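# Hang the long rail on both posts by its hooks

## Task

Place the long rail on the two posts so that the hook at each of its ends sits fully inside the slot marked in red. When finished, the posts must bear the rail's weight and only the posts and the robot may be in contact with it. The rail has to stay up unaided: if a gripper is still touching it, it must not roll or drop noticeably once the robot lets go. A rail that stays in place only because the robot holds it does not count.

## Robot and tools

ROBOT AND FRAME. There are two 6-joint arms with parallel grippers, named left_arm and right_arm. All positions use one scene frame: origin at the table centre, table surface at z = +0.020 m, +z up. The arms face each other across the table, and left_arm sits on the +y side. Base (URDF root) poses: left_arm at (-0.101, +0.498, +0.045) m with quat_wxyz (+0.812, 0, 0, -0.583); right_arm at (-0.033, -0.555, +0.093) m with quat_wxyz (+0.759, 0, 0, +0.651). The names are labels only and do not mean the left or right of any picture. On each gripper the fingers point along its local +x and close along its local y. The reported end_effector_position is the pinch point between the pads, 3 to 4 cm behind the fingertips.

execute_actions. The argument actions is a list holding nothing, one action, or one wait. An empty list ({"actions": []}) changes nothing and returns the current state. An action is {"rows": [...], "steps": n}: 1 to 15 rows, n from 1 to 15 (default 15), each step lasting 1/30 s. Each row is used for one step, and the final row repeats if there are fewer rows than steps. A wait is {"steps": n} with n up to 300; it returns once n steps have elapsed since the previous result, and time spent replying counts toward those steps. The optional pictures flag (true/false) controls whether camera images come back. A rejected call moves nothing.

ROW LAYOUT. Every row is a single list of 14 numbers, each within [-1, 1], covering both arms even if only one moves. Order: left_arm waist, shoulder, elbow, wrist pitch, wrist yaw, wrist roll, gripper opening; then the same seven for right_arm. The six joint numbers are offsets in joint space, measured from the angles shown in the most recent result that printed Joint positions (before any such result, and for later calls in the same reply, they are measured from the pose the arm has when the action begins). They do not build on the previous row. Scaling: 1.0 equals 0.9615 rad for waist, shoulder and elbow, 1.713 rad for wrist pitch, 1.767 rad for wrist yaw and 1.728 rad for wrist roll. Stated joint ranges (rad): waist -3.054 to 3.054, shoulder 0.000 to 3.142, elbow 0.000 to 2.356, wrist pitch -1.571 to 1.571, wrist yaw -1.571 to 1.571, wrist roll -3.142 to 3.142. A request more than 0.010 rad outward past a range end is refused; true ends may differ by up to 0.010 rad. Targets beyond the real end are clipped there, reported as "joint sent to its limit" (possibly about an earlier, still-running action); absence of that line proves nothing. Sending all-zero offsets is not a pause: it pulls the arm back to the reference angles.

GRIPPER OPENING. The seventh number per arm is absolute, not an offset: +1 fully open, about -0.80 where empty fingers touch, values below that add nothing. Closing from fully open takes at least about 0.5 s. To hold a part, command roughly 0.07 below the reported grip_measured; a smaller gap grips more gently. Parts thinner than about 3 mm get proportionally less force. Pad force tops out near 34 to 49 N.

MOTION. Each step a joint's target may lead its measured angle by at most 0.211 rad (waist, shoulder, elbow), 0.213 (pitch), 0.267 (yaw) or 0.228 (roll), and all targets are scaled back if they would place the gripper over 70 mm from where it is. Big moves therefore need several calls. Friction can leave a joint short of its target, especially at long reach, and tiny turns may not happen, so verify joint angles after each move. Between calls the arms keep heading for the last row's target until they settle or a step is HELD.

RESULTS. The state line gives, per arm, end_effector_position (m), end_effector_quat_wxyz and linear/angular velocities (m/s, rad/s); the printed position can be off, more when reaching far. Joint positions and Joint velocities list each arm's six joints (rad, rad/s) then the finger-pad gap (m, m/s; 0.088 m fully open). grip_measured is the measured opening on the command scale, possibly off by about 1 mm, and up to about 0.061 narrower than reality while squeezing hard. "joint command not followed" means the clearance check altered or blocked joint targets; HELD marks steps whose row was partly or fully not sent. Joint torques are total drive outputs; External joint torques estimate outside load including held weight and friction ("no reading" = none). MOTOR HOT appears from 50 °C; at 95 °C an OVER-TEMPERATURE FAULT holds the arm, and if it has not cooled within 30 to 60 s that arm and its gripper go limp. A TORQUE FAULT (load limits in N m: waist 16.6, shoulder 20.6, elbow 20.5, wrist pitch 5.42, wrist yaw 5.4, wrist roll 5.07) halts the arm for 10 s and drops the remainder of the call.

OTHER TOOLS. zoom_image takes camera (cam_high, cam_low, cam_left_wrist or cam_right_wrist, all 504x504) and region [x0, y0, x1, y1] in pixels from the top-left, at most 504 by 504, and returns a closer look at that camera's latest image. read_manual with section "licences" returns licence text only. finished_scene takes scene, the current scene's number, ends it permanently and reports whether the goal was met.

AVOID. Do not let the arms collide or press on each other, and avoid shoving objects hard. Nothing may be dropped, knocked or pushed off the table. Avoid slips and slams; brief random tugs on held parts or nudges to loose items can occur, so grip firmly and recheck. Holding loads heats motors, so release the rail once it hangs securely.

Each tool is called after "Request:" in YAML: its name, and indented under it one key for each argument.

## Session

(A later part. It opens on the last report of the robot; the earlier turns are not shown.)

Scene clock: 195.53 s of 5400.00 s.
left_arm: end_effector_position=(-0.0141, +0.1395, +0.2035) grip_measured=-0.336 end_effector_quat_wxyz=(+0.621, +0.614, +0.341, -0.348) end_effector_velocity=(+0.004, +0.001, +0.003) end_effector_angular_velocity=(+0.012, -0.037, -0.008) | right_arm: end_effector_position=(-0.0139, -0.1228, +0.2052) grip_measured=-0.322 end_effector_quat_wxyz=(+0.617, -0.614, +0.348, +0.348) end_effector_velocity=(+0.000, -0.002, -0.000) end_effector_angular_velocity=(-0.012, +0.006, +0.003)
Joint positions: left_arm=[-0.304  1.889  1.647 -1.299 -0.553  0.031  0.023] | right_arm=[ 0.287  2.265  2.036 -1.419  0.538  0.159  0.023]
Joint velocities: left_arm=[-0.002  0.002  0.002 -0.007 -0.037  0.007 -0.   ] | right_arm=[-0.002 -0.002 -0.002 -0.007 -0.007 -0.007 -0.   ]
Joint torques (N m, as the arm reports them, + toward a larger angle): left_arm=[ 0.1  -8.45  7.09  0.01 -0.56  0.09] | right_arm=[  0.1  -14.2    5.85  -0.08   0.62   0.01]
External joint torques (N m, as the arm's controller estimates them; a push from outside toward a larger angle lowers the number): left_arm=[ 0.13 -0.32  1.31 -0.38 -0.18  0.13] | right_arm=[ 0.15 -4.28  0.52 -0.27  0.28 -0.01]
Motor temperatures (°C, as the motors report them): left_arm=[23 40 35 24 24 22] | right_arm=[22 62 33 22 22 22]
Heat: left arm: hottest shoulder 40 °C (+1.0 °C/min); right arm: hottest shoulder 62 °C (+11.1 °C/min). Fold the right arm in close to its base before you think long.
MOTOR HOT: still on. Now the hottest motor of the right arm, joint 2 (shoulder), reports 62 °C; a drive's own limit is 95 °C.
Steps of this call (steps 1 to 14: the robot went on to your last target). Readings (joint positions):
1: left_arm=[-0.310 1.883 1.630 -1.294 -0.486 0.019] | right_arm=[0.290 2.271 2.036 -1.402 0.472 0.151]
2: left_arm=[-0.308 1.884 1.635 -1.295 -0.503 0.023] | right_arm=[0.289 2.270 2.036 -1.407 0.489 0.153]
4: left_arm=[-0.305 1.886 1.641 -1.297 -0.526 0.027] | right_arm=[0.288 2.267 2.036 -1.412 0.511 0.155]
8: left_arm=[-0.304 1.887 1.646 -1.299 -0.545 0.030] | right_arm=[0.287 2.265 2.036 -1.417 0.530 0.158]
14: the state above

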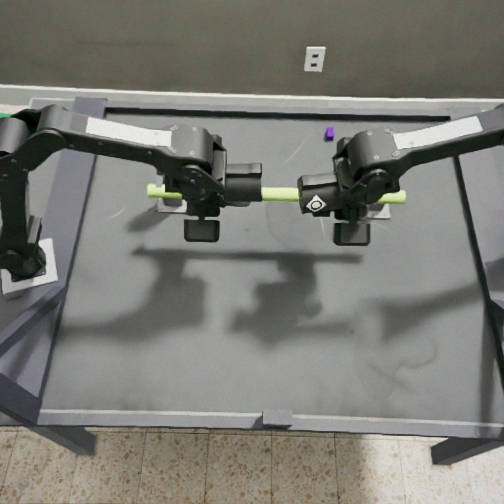

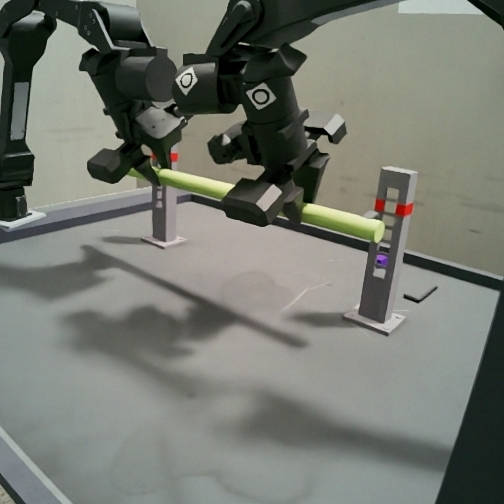

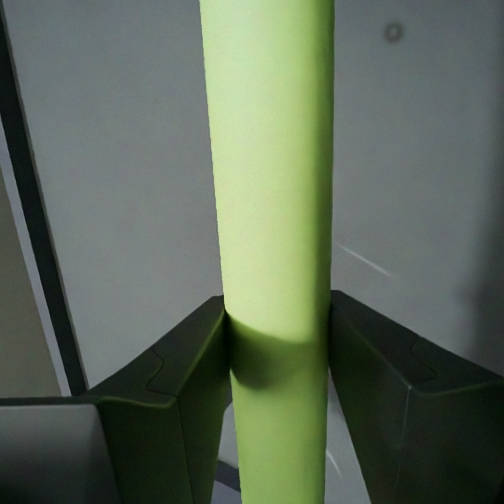

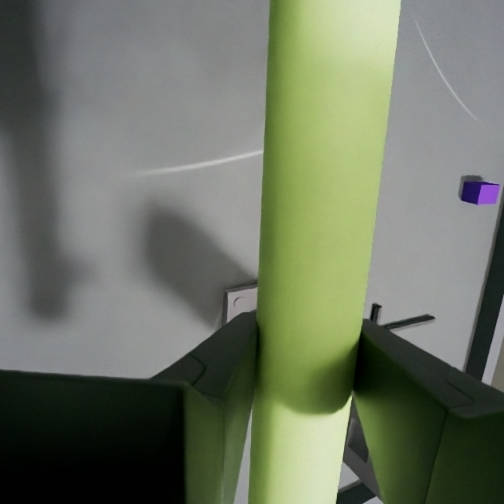

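Request:
execute_actions:
  actions:
    - {"rows":[ [0.009,-0.018,-0.007,0.004,0,0.006,-0.45,-0.008,-0.030,-0.011,0.004,0.001,-0.005,-0.45], [0.015,-0.019,-0.008,0.006,0,0.010,-0.45,-0.013,-0.032,-0.015,0.007,0.001,-0.008,-0.45], [0.021,-0.019,-0.009,0.008,0,0.014,-0.45,-0.017,-0.035,-0.018,0.009,0.002,-0.011,-0.45], [0.027,-0.020,-0.009,0.011,0,0.018,-0.45,-0.022,-0.037,-0.022,0.012,0.002,-0.014,-0.45], [0.032,-0.021,-0.010,0.013,0.001,0.021,-0.45,-0.027,-0.039,-0.026,0.014,0.002,-0.018,-0.45], [0.038,-0.021,-0.011,0.015,0.001,0.025,-0.45,-0.031,-0.041,-0.029,0.016,0.003,-0.021,-0.45], [0.044,-0.022,-0.012,0.017,0.001,0.029,-0.45,-0.036,-0.043,-0.033,0.019,0.003,-0.024,-0.45], [0.050,-0.023,-0.013,0.019,0.001,0.033,-0.45,-0.041,-0.046,-0.037,0.021,0.003,-0.027,-0.45], [0.055,-0.023,-0.013,0.021,0.001,0.036,-0.45,-0.046,-0.048,-0.040,0.024,0.004,-0.030,-0.45], [0.061,-0.024,-0.014,0.023,0.001,0.040,-0.45,-0.050,-0.050,-0.044,0.026,0.004,-0.033,-0.45]],"steps":15}
  pictures: false

Request:
execute_actions:
  actions:
    - {"steps":8}

Request:
zoom_image:
  camera: "cam_low"
  region: [345, 180, 425, 260]

Request:
zoom_image:
  camera: "cam_high"
  region: [130, 140, 210, 220]

Scene clock: 218.23 s of 5400.00 s.
left_arm: end_effector_position=(+0.0058, +0.1392, +0.2022) grip_measured=-0.336 end_effector_quat_wxyz=(+0.621, +0.614, +0.342, -0.346) end_effector_velocity=(+0.011, +0.003, +0.001) end_effector_angular_velocity=(+0.020, -0.008, -0.016) | right_arm: end_effector_position=(+0.0056, -0.1232, +0.2042) grip_measured=-0.322 end_effector_quat_wxyz=(+0.618, -0.613, +0.350, +0.347) end_effector_velocity=(+0.009, -0.002, -0.000) end_effector_angular_velocity=(-0.007, +0.008, +0.009)
Joint positions: left_arm=[-0.249  1.889  1.641 -1.265 -0.551  0.09   0.023] | right_arm=[ 0.241  2.247  2.002 -1.38   0.538  0.112  0.023]
Joint velocities: left_arm=[ 0.027 -0.007 -0.007  0.007 -0.007  0.051 -0.   ] | right_arm=[-0.022 -0.017 -0.027  0.022 -0.007 -0.037 -0.   ]
Joint torques (N m, as the arm reports them, + toward a larger angle): left_arm=[ -0.05 -12.83   4.77   0.16  -0.35   0.03] | right_arm=[ -0.06 -14.13   3.37   0.1    0.5   -0.15]
External joint torques (N m, as the arm's controller estimates them; a push from outside toward a larger angle lowers the number): left_arm=[ 0.1  -4.52 -1.12 -0.27  0.03  0.06] | right_arm=[-0.34 -4.31 -1.98 -0.12  0.17 -0.17]
Motor temperatures (°C, as the motors report them): left_arm=[23 40 36 24 24 22] | right_arm=[22 63 34 21 22 22]
Heat: left arm: hottest shoulder 40 °C (-2.0 °C/min); right arm: hottest shoulder 63 °C (+6.0 °C/min). Fold the right arm in close to its base before you think long.
MOTOR HOT: still on. Now the hottest motor of the right arm, joint 2 (shoulder), reports 63 °C; a drive's own limit is 95 °C.
Steps of this call (steps 1 to 30: the robot went on to your last target; steps 31 to 90: nothing new was sent; then 19.20 s passed at rest; steps 91 to 105: all 15 steps of this action). Readings (joint positions):
91: left_arm=[-0.304 1.889 1.648 -1.299 -0.555 0.032] | right_arm=[0.287 2.265 2.036 -1.420 0.539 0.159]
92: left_arm=[-0.302 1.889 1.648 -1.299 -0.555 0.033] | right_arm=[0.286 2.265 2.036 -1.420 0.539 0.159]
94: left_arm=[-0.297 1.889 1.648 -1.297 -0.554 0.041] | right_arm=[0.283 2.263 2.033 -1.415 0.538 0.156]
98: left_arm=[-0.277 1.889 1.645 -1.283 -0.552 0.062] | right_arm=[0.266 2.255 2.018 -1.401 0.538 0.137]
105: the state above

Scene clock: 218.50 s of 5400.00 s.
left_arm: end_effector_position=(+0.0061, +0.1391, +0.2023) grip_measured=-0.336 end_effector_quat_wxyz=(+0.621, +0.614, +0.342, -0.347) end_effector_velocity=(+0.002, -0.001, -0.001) end_effector_angular_velocity=(+0.002, -0.008, -0.003) | right_arm: end_effector_position=(+0.0058, -0.1233, +0.2042) grip_measured=-0.322 end_effector_quat_wxyz=(+0.617, -0.613, +0.349, +0.347) end_effector_velocity=(+0.000, -0.003, -0.001) end_effector_angular_velocity=(-0.017, +0.006, +0.003)
Joint positions: left_arm=[-0.248  1.887  1.641 -1.262 -0.55   0.094  0.023] | right_arm=[ 0.241  2.245  1.999 -1.377  0.538  0.109  0.023]
Joint velocities: left_arm=[ 0.002  0.002 -0.002  0.007 -0.007  0.007 -0.   ] | right_arm=[-0.002 -0.002 -0.007 -0.007 -0.007 -0.007 -0.   ]
Joint torques (N m, as the arm reports them, + toward a larger angle): left_arm=[  0.18 -12.77   4.9    0.15  -0.36   0.09] | right_arm=[ -0.13 -14.31   3.18   0.13   0.52  -0.22]
External joint torques (N m, as the arm's controller estimates them; a push from outside toward a larger angle lowers the number): left_arm=[ 0.13 -4.62 -0.96 -0.31  0.02  0.12] | right_arm=[-0.14 -4.39 -2.21 -0.09  0.19 -0.24]
Motor temperatures (°C, as the motors report them): left_arm=[23 40 36 24 24 22] | right_arm=[22 63 34 21 22 22]
Heat: left arm: hottest shoulder 40 °C (-2.0 °C/min); right arm: hottest shoulder 63 °C (+6.1 °C/min). Fold the right arm in close to its base before you think long.
MOTOR HOT: still on. Now the hottest motor of the right arm, joint 2 (shoulder), reports 63 °C; a drive's own limit is 95 °C.
Steps of this call (steps 1 to 8: the robot went on to your last target). Readings (joint positions):
1: left_arm=[-0.248 1.888 1.641 -1.264 -0.550 0.091] | right_arm=[0.241 2.246 2.001 -1.379 0.538 0.111]
2: left_arm=[-0.248 1.888 1.641 -1.264 -0.550 0.092] | right_arm=[0.241 2.246 2.000 -1.379 0.538 0.111]
4: left_arm=[-0.248 1.888 1.641 -1.263 -0.550 0.093] | right_arm=[0.241 2.245 1.999 -1.378 0.538 0.110]
8: the state above

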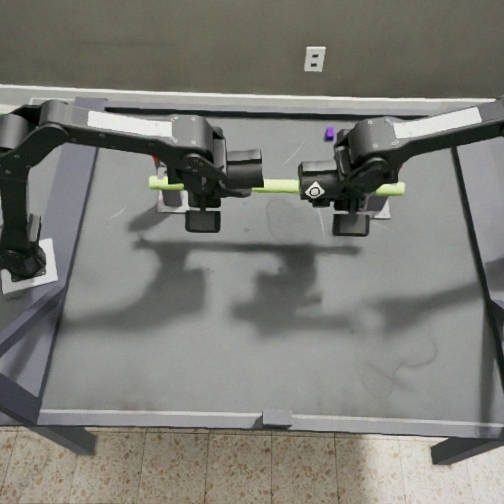

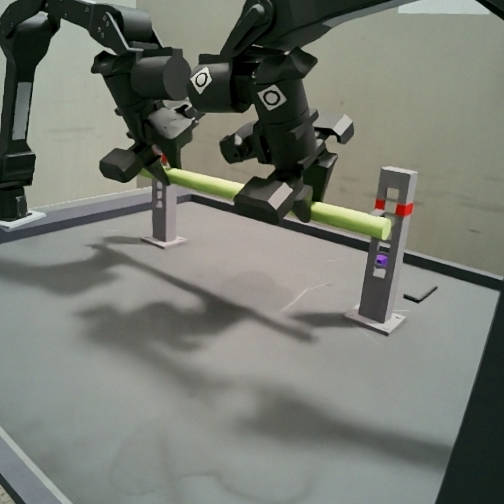

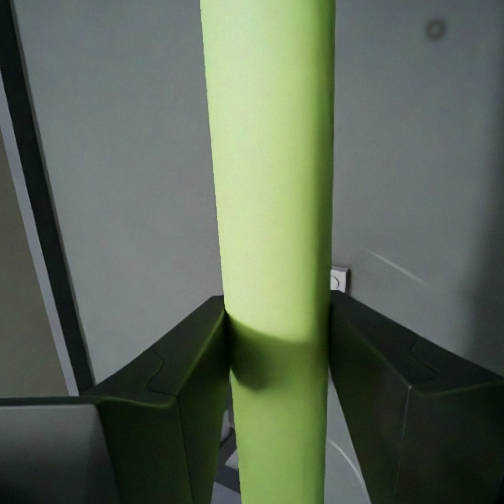

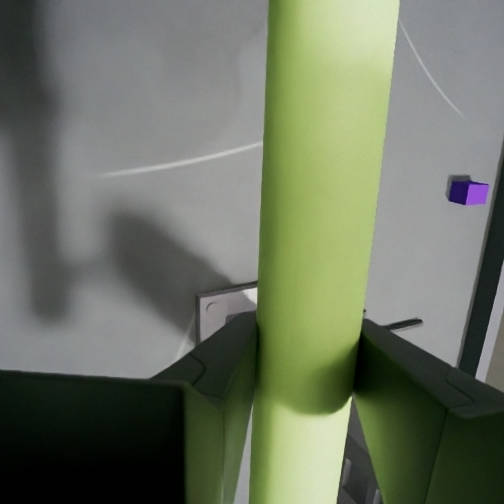

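Region (345, 180, 425, 260) of cam_low's 504x504 image, scaled by 6.300, with more detail than that image has.

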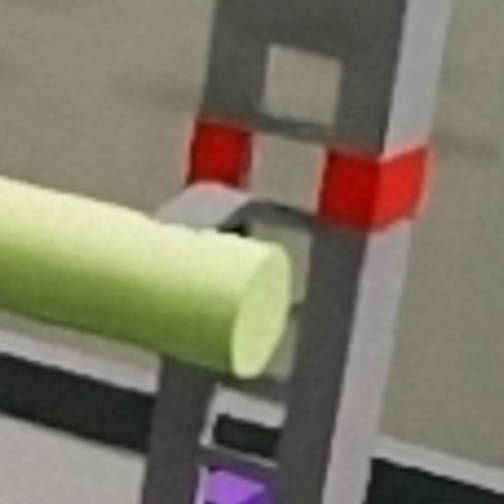

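Region (130, 140, 210, 220) of cam_high's 504x504 image, scaled by 6.300, with more detail than that image has.

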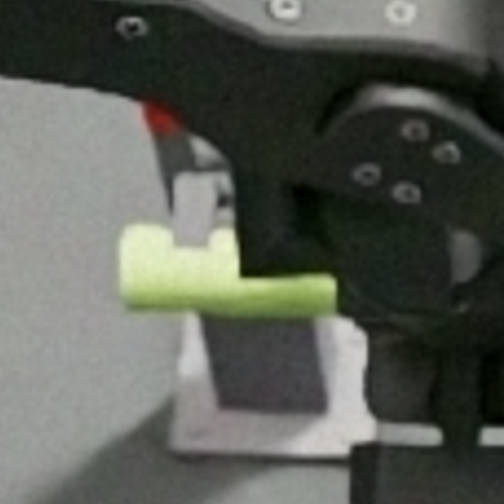

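Request:
execute_actions:
  actions:
    - {"rows":[ [0.007,0,0.018,0.002,0,0.005,-0.45,-0.007,-0.030,-0.010,0.003,0.002,-0.004,-0.45], [0.012,0,0.020,0.003,0,0.008,-0.45,-0.011,-0.033,-0.013,0.004,0.002,-0.007,-0.45], [0.016,0,0.021,0.004,0,0.011,-0.45,-0.015,-0.035,-0.015,0.006,0.002,-0.009,-0.45], [0.021,0,0.023,0.004,0,0.013,-0.45,-0.019,-0.038,-0.018,0.007,0.003,-0.012,-0.45], [0.026,0,0.025,0.005,0,0.016,-0.45,-0.023,-0.041,-0.020,0.008,0.003,-0.015,-0.45], [0.032,0,0.026,0.006,0,0.020,-0.45,-0.027,-0.043,-0.023,0.010,0.003,-0.017,-0.45], [0.038,0,0.028,0.007,0,0.024,-0.45,-0.031,-0.046,-0.025,0.011,0.003,-0.020,-0.45]],"steps":15}
  pictures: false

Request:
execute_actions:
  actions:
    - {"steps":4}

Request:
zoom_image:
  camera: "cam_low"
  region: [345, 180, 425, 260]

Request:
zoom_image:
  camera: "cam_high"
  region: [130, 140, 210, 220]

Request:
zoom_image:
  camera: "cam_high"
  region: [340, 140, 420, 220]

Scene clock: 235.50 s of 5400.00 s.
left_arm: end_effector_position=(+0.0179, +0.1383, +0.2053) grip_measured=-0.336 end_effector_quat_wxyz=(+0.622, +0.612, +0.342, -0.347) end_effector_velocity=(-0.000, +0.001, +0.001) end_effector_angular_velocity=(+0.005, +0.007, -0.004) | right_arm: end_effector_position=(+0.0176, -0.1246, +0.2070) grip_measured=-0.322 end_effector_quat_wxyz=(+0.619, -0.611, +0.350, +0.348) end_effector_velocity=(+0.002, -0.004, -0.001) end_effector_angular_velocity=(-0.024, +0.007, +0.011)
Joint positions: left_arm=[-0.215  1.887  1.652 -1.251 -0.547  0.13   0.023] | right_arm=[ 0.214  2.227  1.981 -1.359  0.538  0.081  0.023]
Joint velocities: left_arm=[ 0.002 -0.002  0.002 -0.007  0.007  0.007  0.   ] | right_arm=[-0.007 -0.007 -0.012 -0.007 -0.007 -0.022 -0.   ]
Joint torques (N m, as the arm reports them, + toward a larger angle): left_arm=[  0.26 -10.05   6.73   0.11  -0.4    0.02] | right_arm=[ -0.3  -14.08   3.3    0.03   0.47  -0.15]
External joint torques (N m, as the arm's controller estimates them; a push from outside toward a larger angle lowers the number): left_arm=[ 0.17 -1.74  0.78 -0.38 -0.02  0.05] | right_arm=[-0.22 -4.2  -2.12 -0.21  0.13 -0.17]
Motor temperatures (°C, as the motors report them): left_arm=[23 43 34 24 24 22] | right_arm=[22 64 32 22 22 22]
Heat: left arm: hottest shoulder 43 °C (+1.0 °C/min); right arm: hottest shoulder 64 °C (+4.0 °C/min). Fold the right arm in close to its base before you think long.
MOTOR HOT: still on. Now the hottest motor of the right arm, joint 2 (shoulder), reports 64 °C; a drive's own limit is 95 °C.
Steps of this call (steps 1 to 15: the robot went on to your last target; steps 16 to 90: nothing new was sent; then 13.50 s passed at rest; steps 91 to 105: all 15 steps of this action). Readings (joint positions):
91: left_arm=[-0.247 1.887 1.640 -1.262 -0.549 0.095] | right_arm=[0.241 2.244 1.998 -1.376 0.538 0.109]
92: left_arm=[-0.246 1.887 1.640 -1.262 -0.549 0.096] | right_arm=[0.240 2.244 1.996 -1.375 0.538 0.108]
94: left_arm=[-0.243 1.887 1.640 -1.259 -0.548 0.101] | right_arm=[0.237 2.242 1.993 -1.372 0.538 0.105]
98: left_arm=[-0.227 1.887 1.646 -1.254 -0.547 0.119] | right_arm=[0.224 2.234 1.986 -1.363 0.538 0.091]
105: the state above

Scene clock: 235.63 s of 5400.00 s.
left_arm: end_effector_position=(+0.0179, +0.1383, +0.2053) grip_measured=-0.336 end_effector_quat_wxyz=(+0.622, +0.613, +0.342, -0.348) end_effector_velocity=(-0.002, -0.000, -0.002) end_effector_angular_velocity=(+0.001, +0.007, -0.009) | right_arm: end_effector_position=(+0.0176, -0.1246, +0.2068) grip_measured=-0.322 end_effector_quat_wxyz=(+0.619, -0.611, +0.350, +0.348) end_effector_velocity=(-0.002, -0.002, -0.002) end_effector_angular_velocity=(-0.016, +0.007, +0.008)
Joint positions: left_arm=[-0.215  1.887  1.652 -1.251 -0.547  0.132  0.023] | right_arm=[ 0.214  2.227  1.981 -1.358  0.538  0.081  0.023]
Joint velocities: left_arm=[-0.002 -0.002 -0.007  0.007  0.007  0.007 -0.   ] | right_arm=[ 0.002  0.002 -0.002 -0.007 -0.007 -0.007 -0.   ]
Joint torques (N m, as the arm reports them, + toward a larger angle): left_arm=[ 0.26 -9.97  6.84  0.12 -0.4   0.06] | right_arm=[ -0.16 -14.18   3.34   0.03   0.47  -0.16]
External joint torques (N m, as the arm's controller estimates them; a push from outside toward a larger angle lowers the number): left_arm=[ 0.28 -1.72  0.93 -0.37 -0.04  0.09] | right_arm=[-0.23 -4.29 -2.12 -0.24  0.14 -0.19]
Motor temperatures (°C, as the motors report them): left_arm=[23 43 34 24 24 22] | right_arm=[22 64 32 22 22 22]
Heat: left arm: hottest shoulder 43 °C (+1.0 °C/min); right arm: hottest shoulder 64 °C (+4.0 °C/min). Fold the right arm in close to its base before you think long.
MOTOR HOT: still on. Now the hottest motor of the right arm, joint 2 (shoulder), reports 64 °C; a drive's own limit is 95 °C.
Steps of this call (steps 1 to 4: the robot went on to your last target). Readings (joint positions):
1: left_arm=[-0.215 1.887 1.652 -1.251 -0.547 0.131] | right_arm=[0.214 2.227 1.981 -1.359 0.538 0.081]
2: left_arm=[-0.215 1.887 1.652 -1.251 -0.547 0.131] | right_arm=[0.214 2.227 1.981 -1.359 0.538 0.081]
4: the state above

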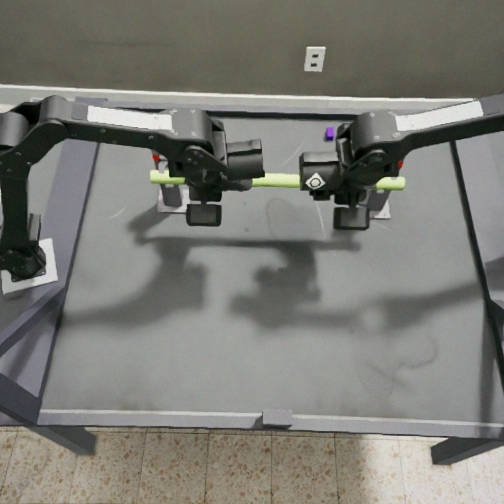

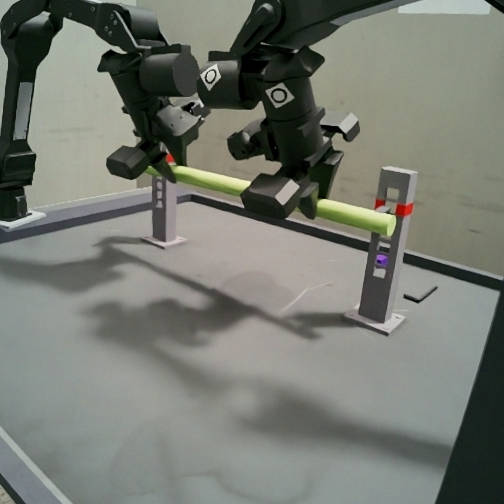

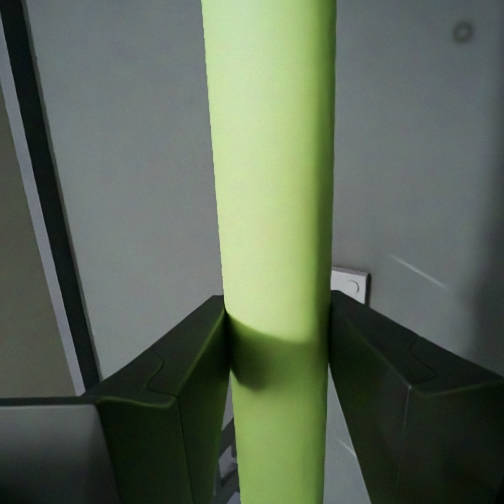

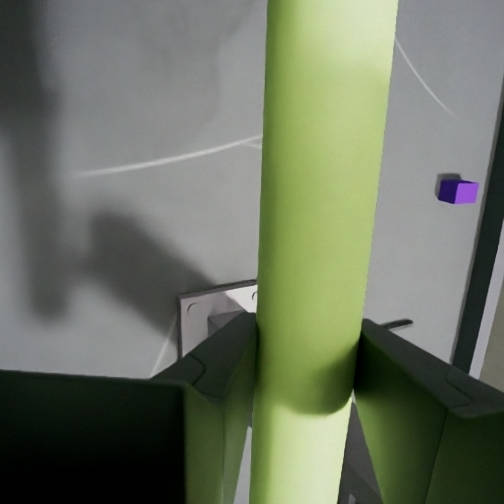

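Region (345, 180, 425, 260) of cam_low's 504x504 image, scaled by 6.300, with more detail than that image has.

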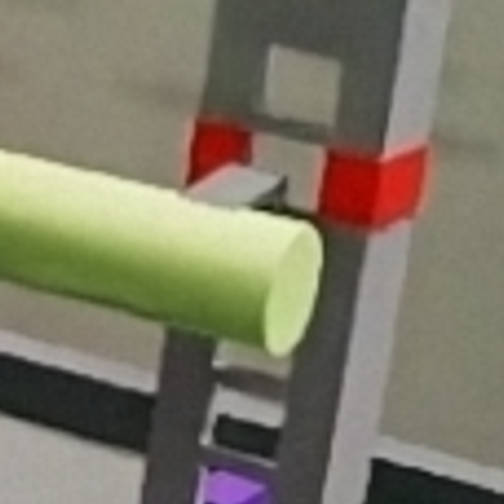

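Region (130, 140, 210, 220) of cam_high's 504x504 image, scaled by 6.300, with more detail than that image has.

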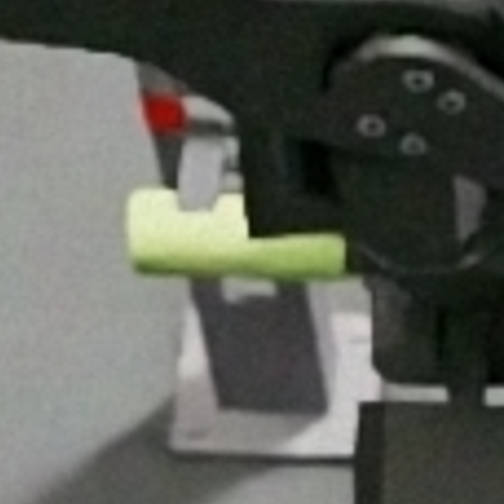

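Region (340, 140, 420, 220) of cam_high's 504x504 image, scaled by 6.300, with more detail than that image has.

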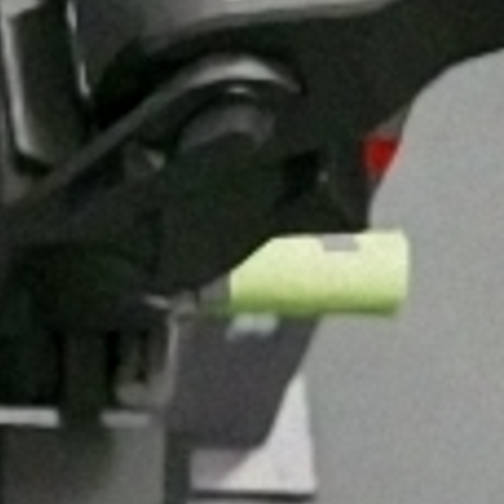

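Request:
execute_actions:
  actions:
    - {"rows":[ [0.007,0,0.017,0.003,0,0.005,-0.45,-0.006,-0.030,-0.011,0.003,0.002,-0.004,-0.45], [0.011,0,0.018,0.004,0,0.007,-0.45,-0.009,-0.032,-0.014,0.005,0.002,-0.006,-0.45], [0.015,0,0.019,0.005,0,0.010,-0.45,-0.013,-0.035,-0.017,0.006,0.002,-0.008,-0.45], [0.019,0,0.020,0.005,0,0.013,-0.45,-0.016,-0.037,-0.021,0.008,0.003,-0.011,-0.45], [0.024,0,0.021,0.006,0,0.016,-0.45,-0.019,-0.039,-0.024,0.010,0.003,-0.013,-0.45], [0.028,0,0.022,0.007,0,0.018,-0.45,-0.023,-0.042,-0.027,0.011,0.003,-0.015,-0.45], [0.032,0,0.022,0.008,0,0.021,-0.45,-0.026,-0.044,-0.030,0.013,0.003,-0.017,-0.45]],"steps":15}

Request:
zoom_image:
  camera: "cam_low"
  region: [345, 180, 425, 260]

Request:
zoom_image:
  camera: "cam_high"
  region: [130, 140, 210, 220]

Scene clock: 242.60 s of 5400.00 s.
left_arm: end_effector_position=(+0.0273, +0.1375, +0.2071) grip_measured=-0.336 end_effector_quat_wxyz=(+0.623, +0.612, +0.340, -0.349) end_effector_velocity=(+0.000, -0.003, -0.000) end_effector_angular_velocity=(-0.012, -0.010, -0.008) | right_arm: end_effector_position=(+0.0270, -0.1258, +0.2077) grip_measured=-0.322 end_effector_quat_wxyz=(+0.620, -0.610, +0.350, +0.348) end_effector_velocity=(+0.000, -0.001, -0.003) end_effector_angular_velocity=(-0.021, +0.007, +0.029)
Joint positions: left_arm=[-0.189  1.887  1.659 -1.238 -0.543  0.164  0.023] | right_arm=[ 0.192  2.212  1.96  -1.336  0.538  0.057  0.023]
Joint velocities: left_arm=[-0.002 -0.002 -0.007  0.022 -0.007  0.007 -0.   ] | right_arm=[-0.002 -0.002 -0.012  0.007 -0.007 -0.037 -0.   ]
Joint torques (N m, as the arm reports them, + toward a larger angle): left_arm=[  0.37 -10.08   6.82   0.12  -0.41   0.01] | right_arm=[ -0.15 -14.     3.15   0.02   0.46  -0.14]
External joint torques (N m, as the arm's controller estimates them; a push from outside toward a larger angle lowers the number): left_arm=[ 0.38 -1.78  0.87 -0.41 -0.05  0.04] | right_arm=[-0.15 -4.3  -2.3  -0.28  0.12 -0.17]
Motor temperatures (°C, as the motors report them): left_arm=[23 43 35 24 24 22] | right_arm=[22 64 32 21 22 22]
Heat: left arm: hottest shoulder 43 °C (+2.0 °C/min); right arm: hottest shoulder 64 °C (+3.0 °C/min). Fold the right arm in close to its base before you think long.
MOTOR HOT: still on. Now the hottest motor of the right arm, joint 2 (shoulder), reports 64 °C; a drive's own limit is 95 °C.
Steps of this call (steps 1 to 15: the robot went on to your last target; steps 16 to 90: nothing new was sent; then 3.47 s passed at rest; steps 91 to 105: all 15 steps of this action). Readings (joint positions):
91: left_arm=[-0.214 1.887 1.653 -1.251 -0.547 0.133] | right_arm=[0.214 2.227 1.980 -1.358 0.538 0.080]
92: left_arm=[-0.214 1.887 1.653 -1.250 -0.546 0.134] | right_arm=[0.213 2.226 1.979 -1.357 0.538 0.080]
94: left_arm=[-0.211 1.887 1.653 -1.248 -0.545 0.139] | right_arm=[0.211 2.224 1.975 -1.353 0.538 0.077]
98: left_arm=[-0.198 1.887 1.656 -1.241 -0.544 0.155] | right_arm=[0.200 2.217 1.965 -1.342 0.538 0.065]
105: the state above

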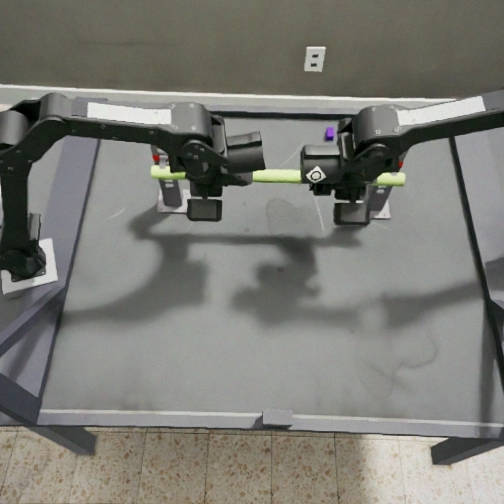

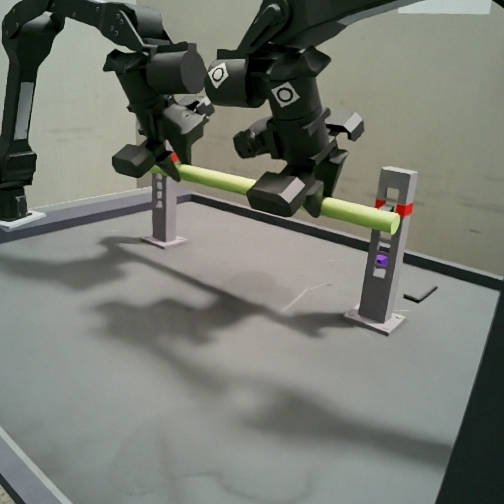

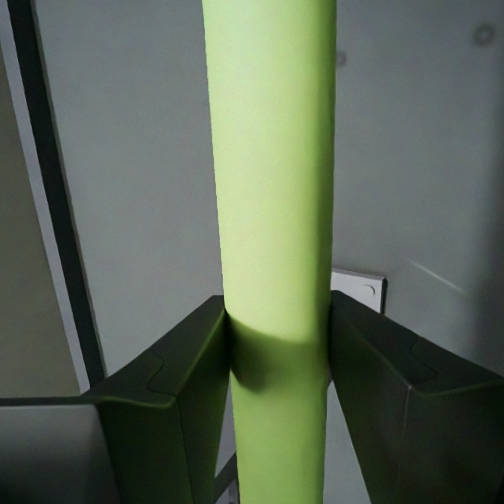

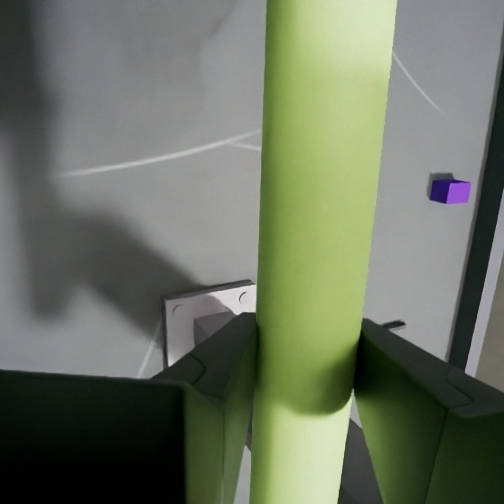

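Region (345, 180, 425, 260) of cam_low's 504x504 image, scaled by 6.300, with more detail than that image has.

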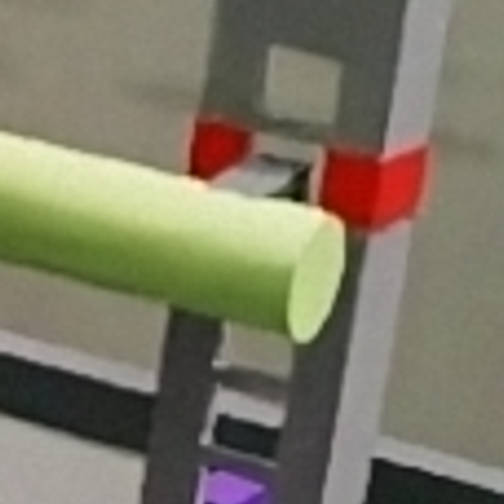

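Region (130, 140, 210, 220) of cam_high's 504x504 image, scaled by 6.300, with more detail than that image has.

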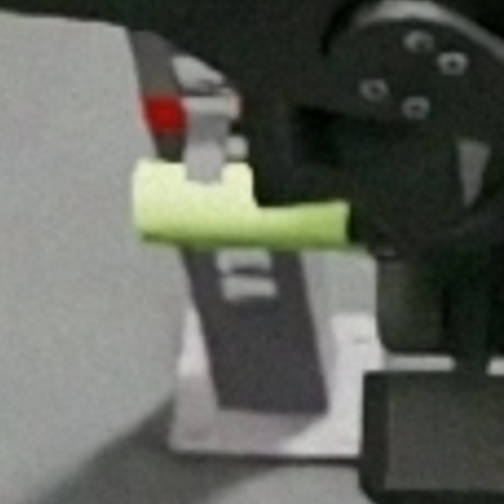

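Request:
execute_actions:
  actions:
    - {"rows":[ [0.006,0,0.008,0.003,0,0.004,-0.45,-0.006,-0.030,-0.010,0.003,0.002,-0.004,-0.45], [0.009,0,0.008,0.004,0,0.006,-0.45,-0.009,-0.032,-0.013,0.005,0.002,-0.006,-0.45], [0.013,0,0.008,0.005,0,0.008,-0.45,-0.011,-0.033,-0.015,0.006,0.002,-0.007,-0.45], [0.016,0,0.008,0.006,0,0.010,-0.45,-0.014,-0.035,-0.018,0.008,0.002,-0.009,-0.45], [0.019,0,0.008,0.007,0,0.013,-0.45,-0.017,-0.037,-0.021,0.009,0.002,-0.011,-0.45], [0.023,0,0.008,0.008,0,0.015,-0.45,-0.019,-0.038,-0.023,0.011,0.002,-0.012,-0.45], [0.026,0,0.008,0.009,0,0.017,-0.45,-0.022,-0.040,-0.026,0.012,0.002,-0.014,-0.45]],"steps":15}

Request:
zoom_image:
  camera: "cam_low"
  region: [345, 180, 425, 260]

Request:
zoom_image:
  camera: "cam_high"
  region: [130, 140, 210, 220]

Scene clock: 249.20 s of 5400.00 s.
left_arm: end_effector_position=(+0.0348, +0.1371, +0.2073) grip_measured=-0.336 end_effector_quat_wxyz=(+0.623, +0.612, +0.339, -0.350) end_effector_velocity=(-0.002, -0.002, +0.001) end_effector_angular_velocity=(-0.009, +0.005, -0.010) | right_arm: end_effector_position=(+0.0341, -0.1264, +0.2076) grip_measured=-0.322 end_effector_quat_wxyz=(+0.621, -0.608, +0.350, +0.349) end_effector_velocity=(+0.000, -0.007, +0.001) end_effector_angular_velocity=(-0.033, +0.007, +0.016)
Joint positions: left_arm=[-0.169  1.887  1.659 -1.222 -0.541  0.189  0.023] | right_arm=[ 0.175  2.201  1.942 -1.315  0.538  0.038  0.023]
Joint velocities: left_arm=[-0.002 -0.002  0.002  0.007  0.007  0.007 -0.   ] | right_arm=[-0.002 -0.012 -0.012 -0.022 -0.007 -0.022 -0.   ]
Joint torques (N m, as the arm reports them, + toward a larger angle): left_arm=[  0.38 -10.07   6.21   0.08  -0.44  -0.01] | right_arm=[ -0.34 -14.14   3.37   0.02   0.4   -0.04]
External joint torques (N m, as the arm's controller estimates them; a push from outside toward a larger angle lowers the number): left_arm=[ 0.39 -1.69  0.2  -0.48 -0.07  0.02] | right_arm=[-0.35 -4.32 -2.12 -0.27  0.06 -0.07]
Motor temperatures (°C, as the motors report them): left_arm=[23 42 35 24 24 22] | right_arm=[22 64 31 21 22 22]
Heat: left arm: hottest shoulder 42 °C (+1.0 °C/min); right arm: hottest shoulder 64 °C (+2.0 °C/min). Fold the right arm in close to its base before you think long.
MOTOR HOT: still on. Now the hottest motor of the right arm, joint 2 (shoulder), reports 64 °C; a drive's own limit is 95 °C.
Steps of this call (steps 1 to 15: the robot went on to your last target; steps 16 to 90: nothing new was sent; then 3.10 s passed at rest; steps 91 to 105: all 15 steps of this action). Readings (joint positions):
91: left_arm=[-0.188 1.887 1.659 -1.237 -0.543 0.165] | right_arm=[0.192 2.212 1.958 -1.335 0.538 0.056]
92: left_arm=[-0.188 1.887 1.659 -1.236 -0.543 0.167] | right_arm=[0.192 2.211 1.957 -1.334 0.538 0.056]
94: left_arm=[-0.185 1.887 1.659 -1.234 -0.542 0.170] | right_arm=[0.190 2.209 1.954 -1.331 0.538 0.053]
98: left_arm=[-0.175 1.887 1.659 -1.227 -0.541 0.183] | right_arm=[0.181 2.204 1.947 -1.321 0.538 0.044]
105: the state above

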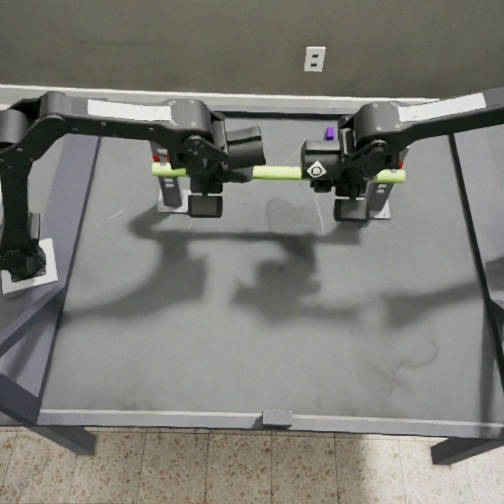

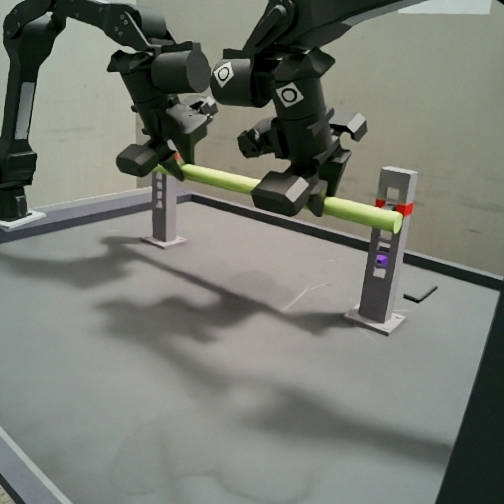

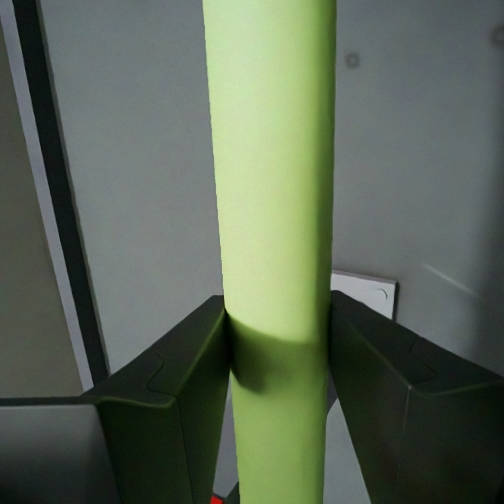

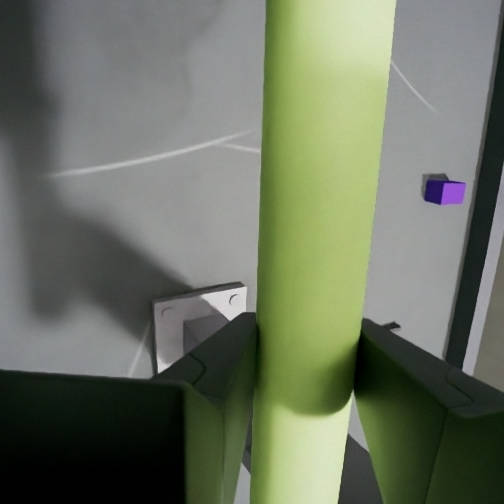

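Region (345, 180, 425, 260) of cam_low's 504x504 image, scaled by 6.300, with more detail than that image has.

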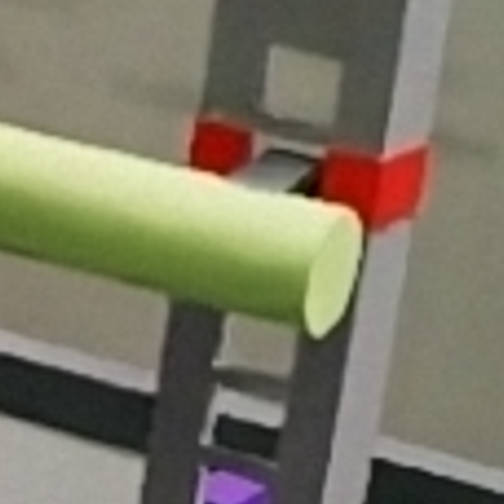

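Region (130, 140, 210, 220) of cam_high's 504x504 image, scaled by 6.300, with more detail than that image has.

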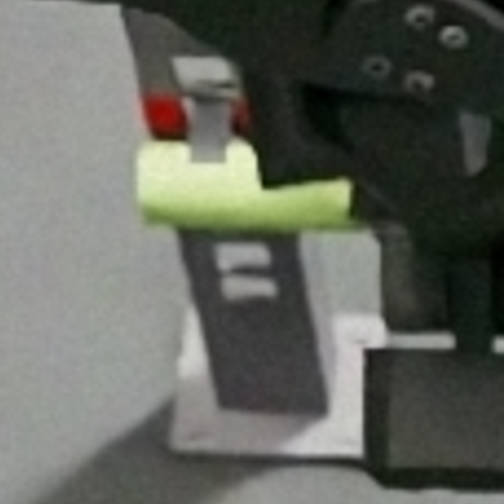

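Request:
execute_actions:
  actions:
    - {"rows":[ [0.006,0,0.008,0.003,0,0.004,-0.45,-0.006,-0.030,-0.009,0.003,0.002,-0.003,-0.45], [0.009,0,0.008,0.004,0,0.006,-0.45,-0.009,-0.031,-0.011,0.004,0.002,-0.005,-0.45], [0.012,0,0.008,0.005,0,0.008,-0.45,-0.011,-0.032,-0.013,0.006,0.002,-0.007,-0.45], [0.015,0,0.008,0.006,0,0.010,-0.45,-0.014,-0.033,-0.015,0.007,0.002,-0.008,-0.45], [0.018,0,0.008,0.007,0,0.012,-0.45,-0.016,-0.035,-0.017,0.008,0.002,-0.010,-0.45], [0.021,0,0.008,0.008,0,0.013,-0.45,-0.018,-0.036,-0.019,0.009,0.002,-0.011,-0.45]],"steps":15}

Request:
zoom_image:
  camera: "cam_low"
  region: [345, 180, 425, 260]

Request:
zoom_image:
  camera: "cam_high"
  region: [130, 140, 210, 220]

Scene clock: 253.70 s of 5400.00 s.
left_arm: end_effector_position=(+0.0406, +0.1368, +0.2074) grip_measured=-0.336 end_effector_quat_wxyz=(+0.624, +0.611, +0.339, -0.351) end_effector_velocity=(-0.002, +0.000, +0.002) end_effector_angular_velocity=(+0.007, -0.007, -0.013) | right_arm: end_effector_position=(+0.0396, -0.1268, +0.2077) grip_measured=-0.322 end_effector_quat_wxyz=(+0.622, -0.607, +0.349, +0.350) end_effector_velocity=(+0.000, -0.006, -0.001) end_effector_angular_velocity=(-0.031, +0.007, +0.004)
Joint positions: left_arm=[-0.153  1.887  1.659 -1.209 -0.538  0.21   0.023] | right_arm=[ 0.162  2.194  1.931 -1.301  0.537  0.023  0.023]
Joint velocities: left_arm=[-0.007 -0.002  0.002 -0.007 -0.007  0.007 -0.   ] | right_arm=[-0.002 -0.002 -0.007 -0.022 -0.007 -0.007 -0.   ]
Joint torques (N m, as the arm reports them, + toward a larger angle): left_arm=[  0.34 -10.05   6.25   0.16  -0.38  -0.04] | right_arm=[ -0.37 -14.08   3.33   0.08   0.42  -0.08]
External joint torques (N m, as the arm's controller estimates them; a push from outside toward a larger angle lowers the number): left_arm=[ 0.37 -1.64  0.22 -0.41 -0.02 -0.01] | right_arm=[-0.37 -4.27 -2.21 -0.25  0.08 -0.11]
Motor temperatures (°C, as the motors report them): left_arm=[23 42 35 24 24 22] | right_arm=[22 65 31 21 22 22]
Heat: left arm: hottest shoulder 42 °C (+2.0 °C/min); right arm: hottest shoulder 65 °C (+3.0 °C/min). Fold the right arm in close to its base before you think long.
MOTOR HOT: still on. Now the hottest motor of the right arm, joint 2 (shoulder), reports 65 °C; a drive's own limit is 95 °C.
Steps of this call (steps 1 to 15: the robot went on to your last target; steps 16 to 90: nothing new was sent; then 1.00 s passed at rest; steps 91 to 105: all 15 steps of this action). Readings (joint positions):
91: left_arm=[-0.168 1.887 1.659 -1.221 -0.540 0.191] | right_arm=[0.175 2.201 1.941 -1.314 0.538 0.037]
92: left_arm=[-0.168 1.887 1.659 -1.221 -0.540 0.192] | right_arm=[0.175 2.200 1.941 -1.314 0.538 0.037]
94: left_arm=[-0.165 1.887 1.659 -1.219 -0.539 0.196] | right_arm=[0.173 2.199 1.938 -1.311 0.537 0.034]
98: left_arm=[-0.156 1.887 1.659 -1.212 -0.538 0.206] | right_arm=[0.166 2.196 1.933 -1.304 0.537 0.027]
105: the state above

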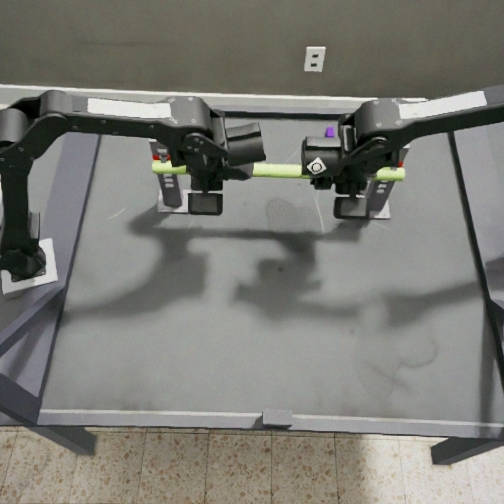

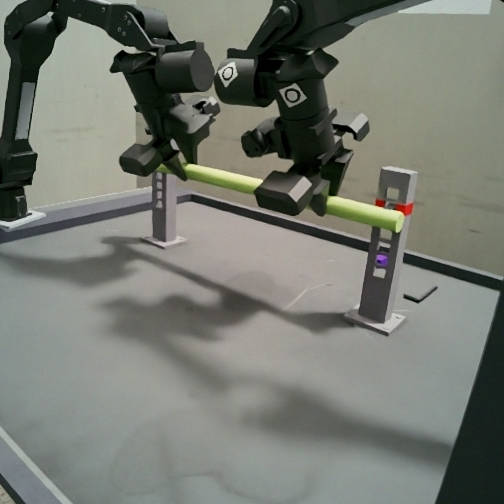

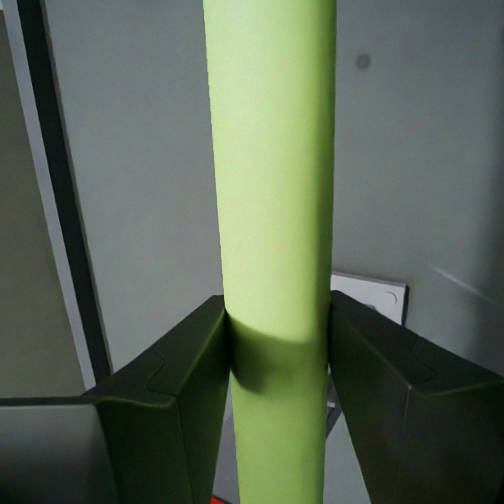

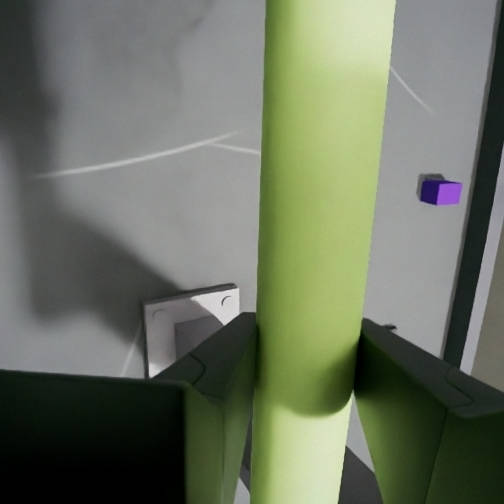

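Region (345, 180, 425, 260) of cam_low's 504x504 image, scaled by 6.300, with more detail than that image has.

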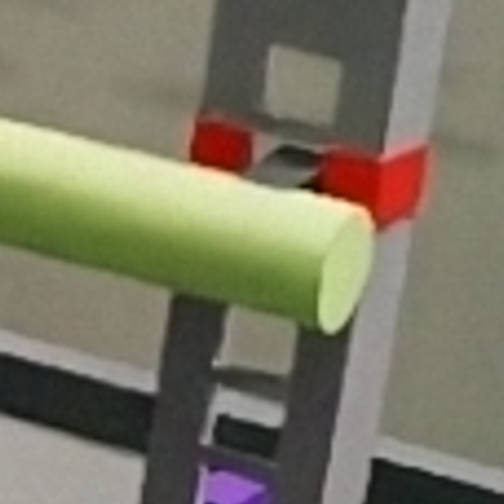

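Region (130, 140, 210, 220) of cam_high's 504x504 image, scaled by 6.300, with more detail than that image has.

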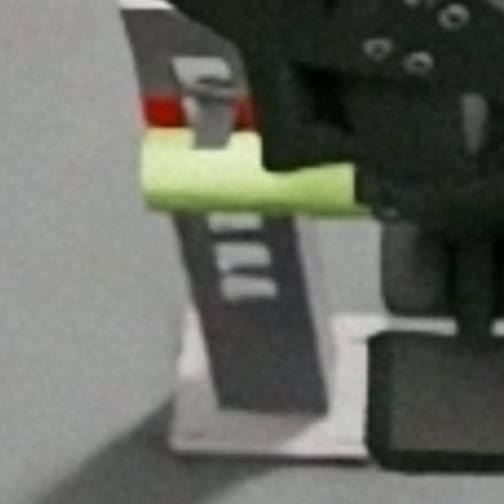

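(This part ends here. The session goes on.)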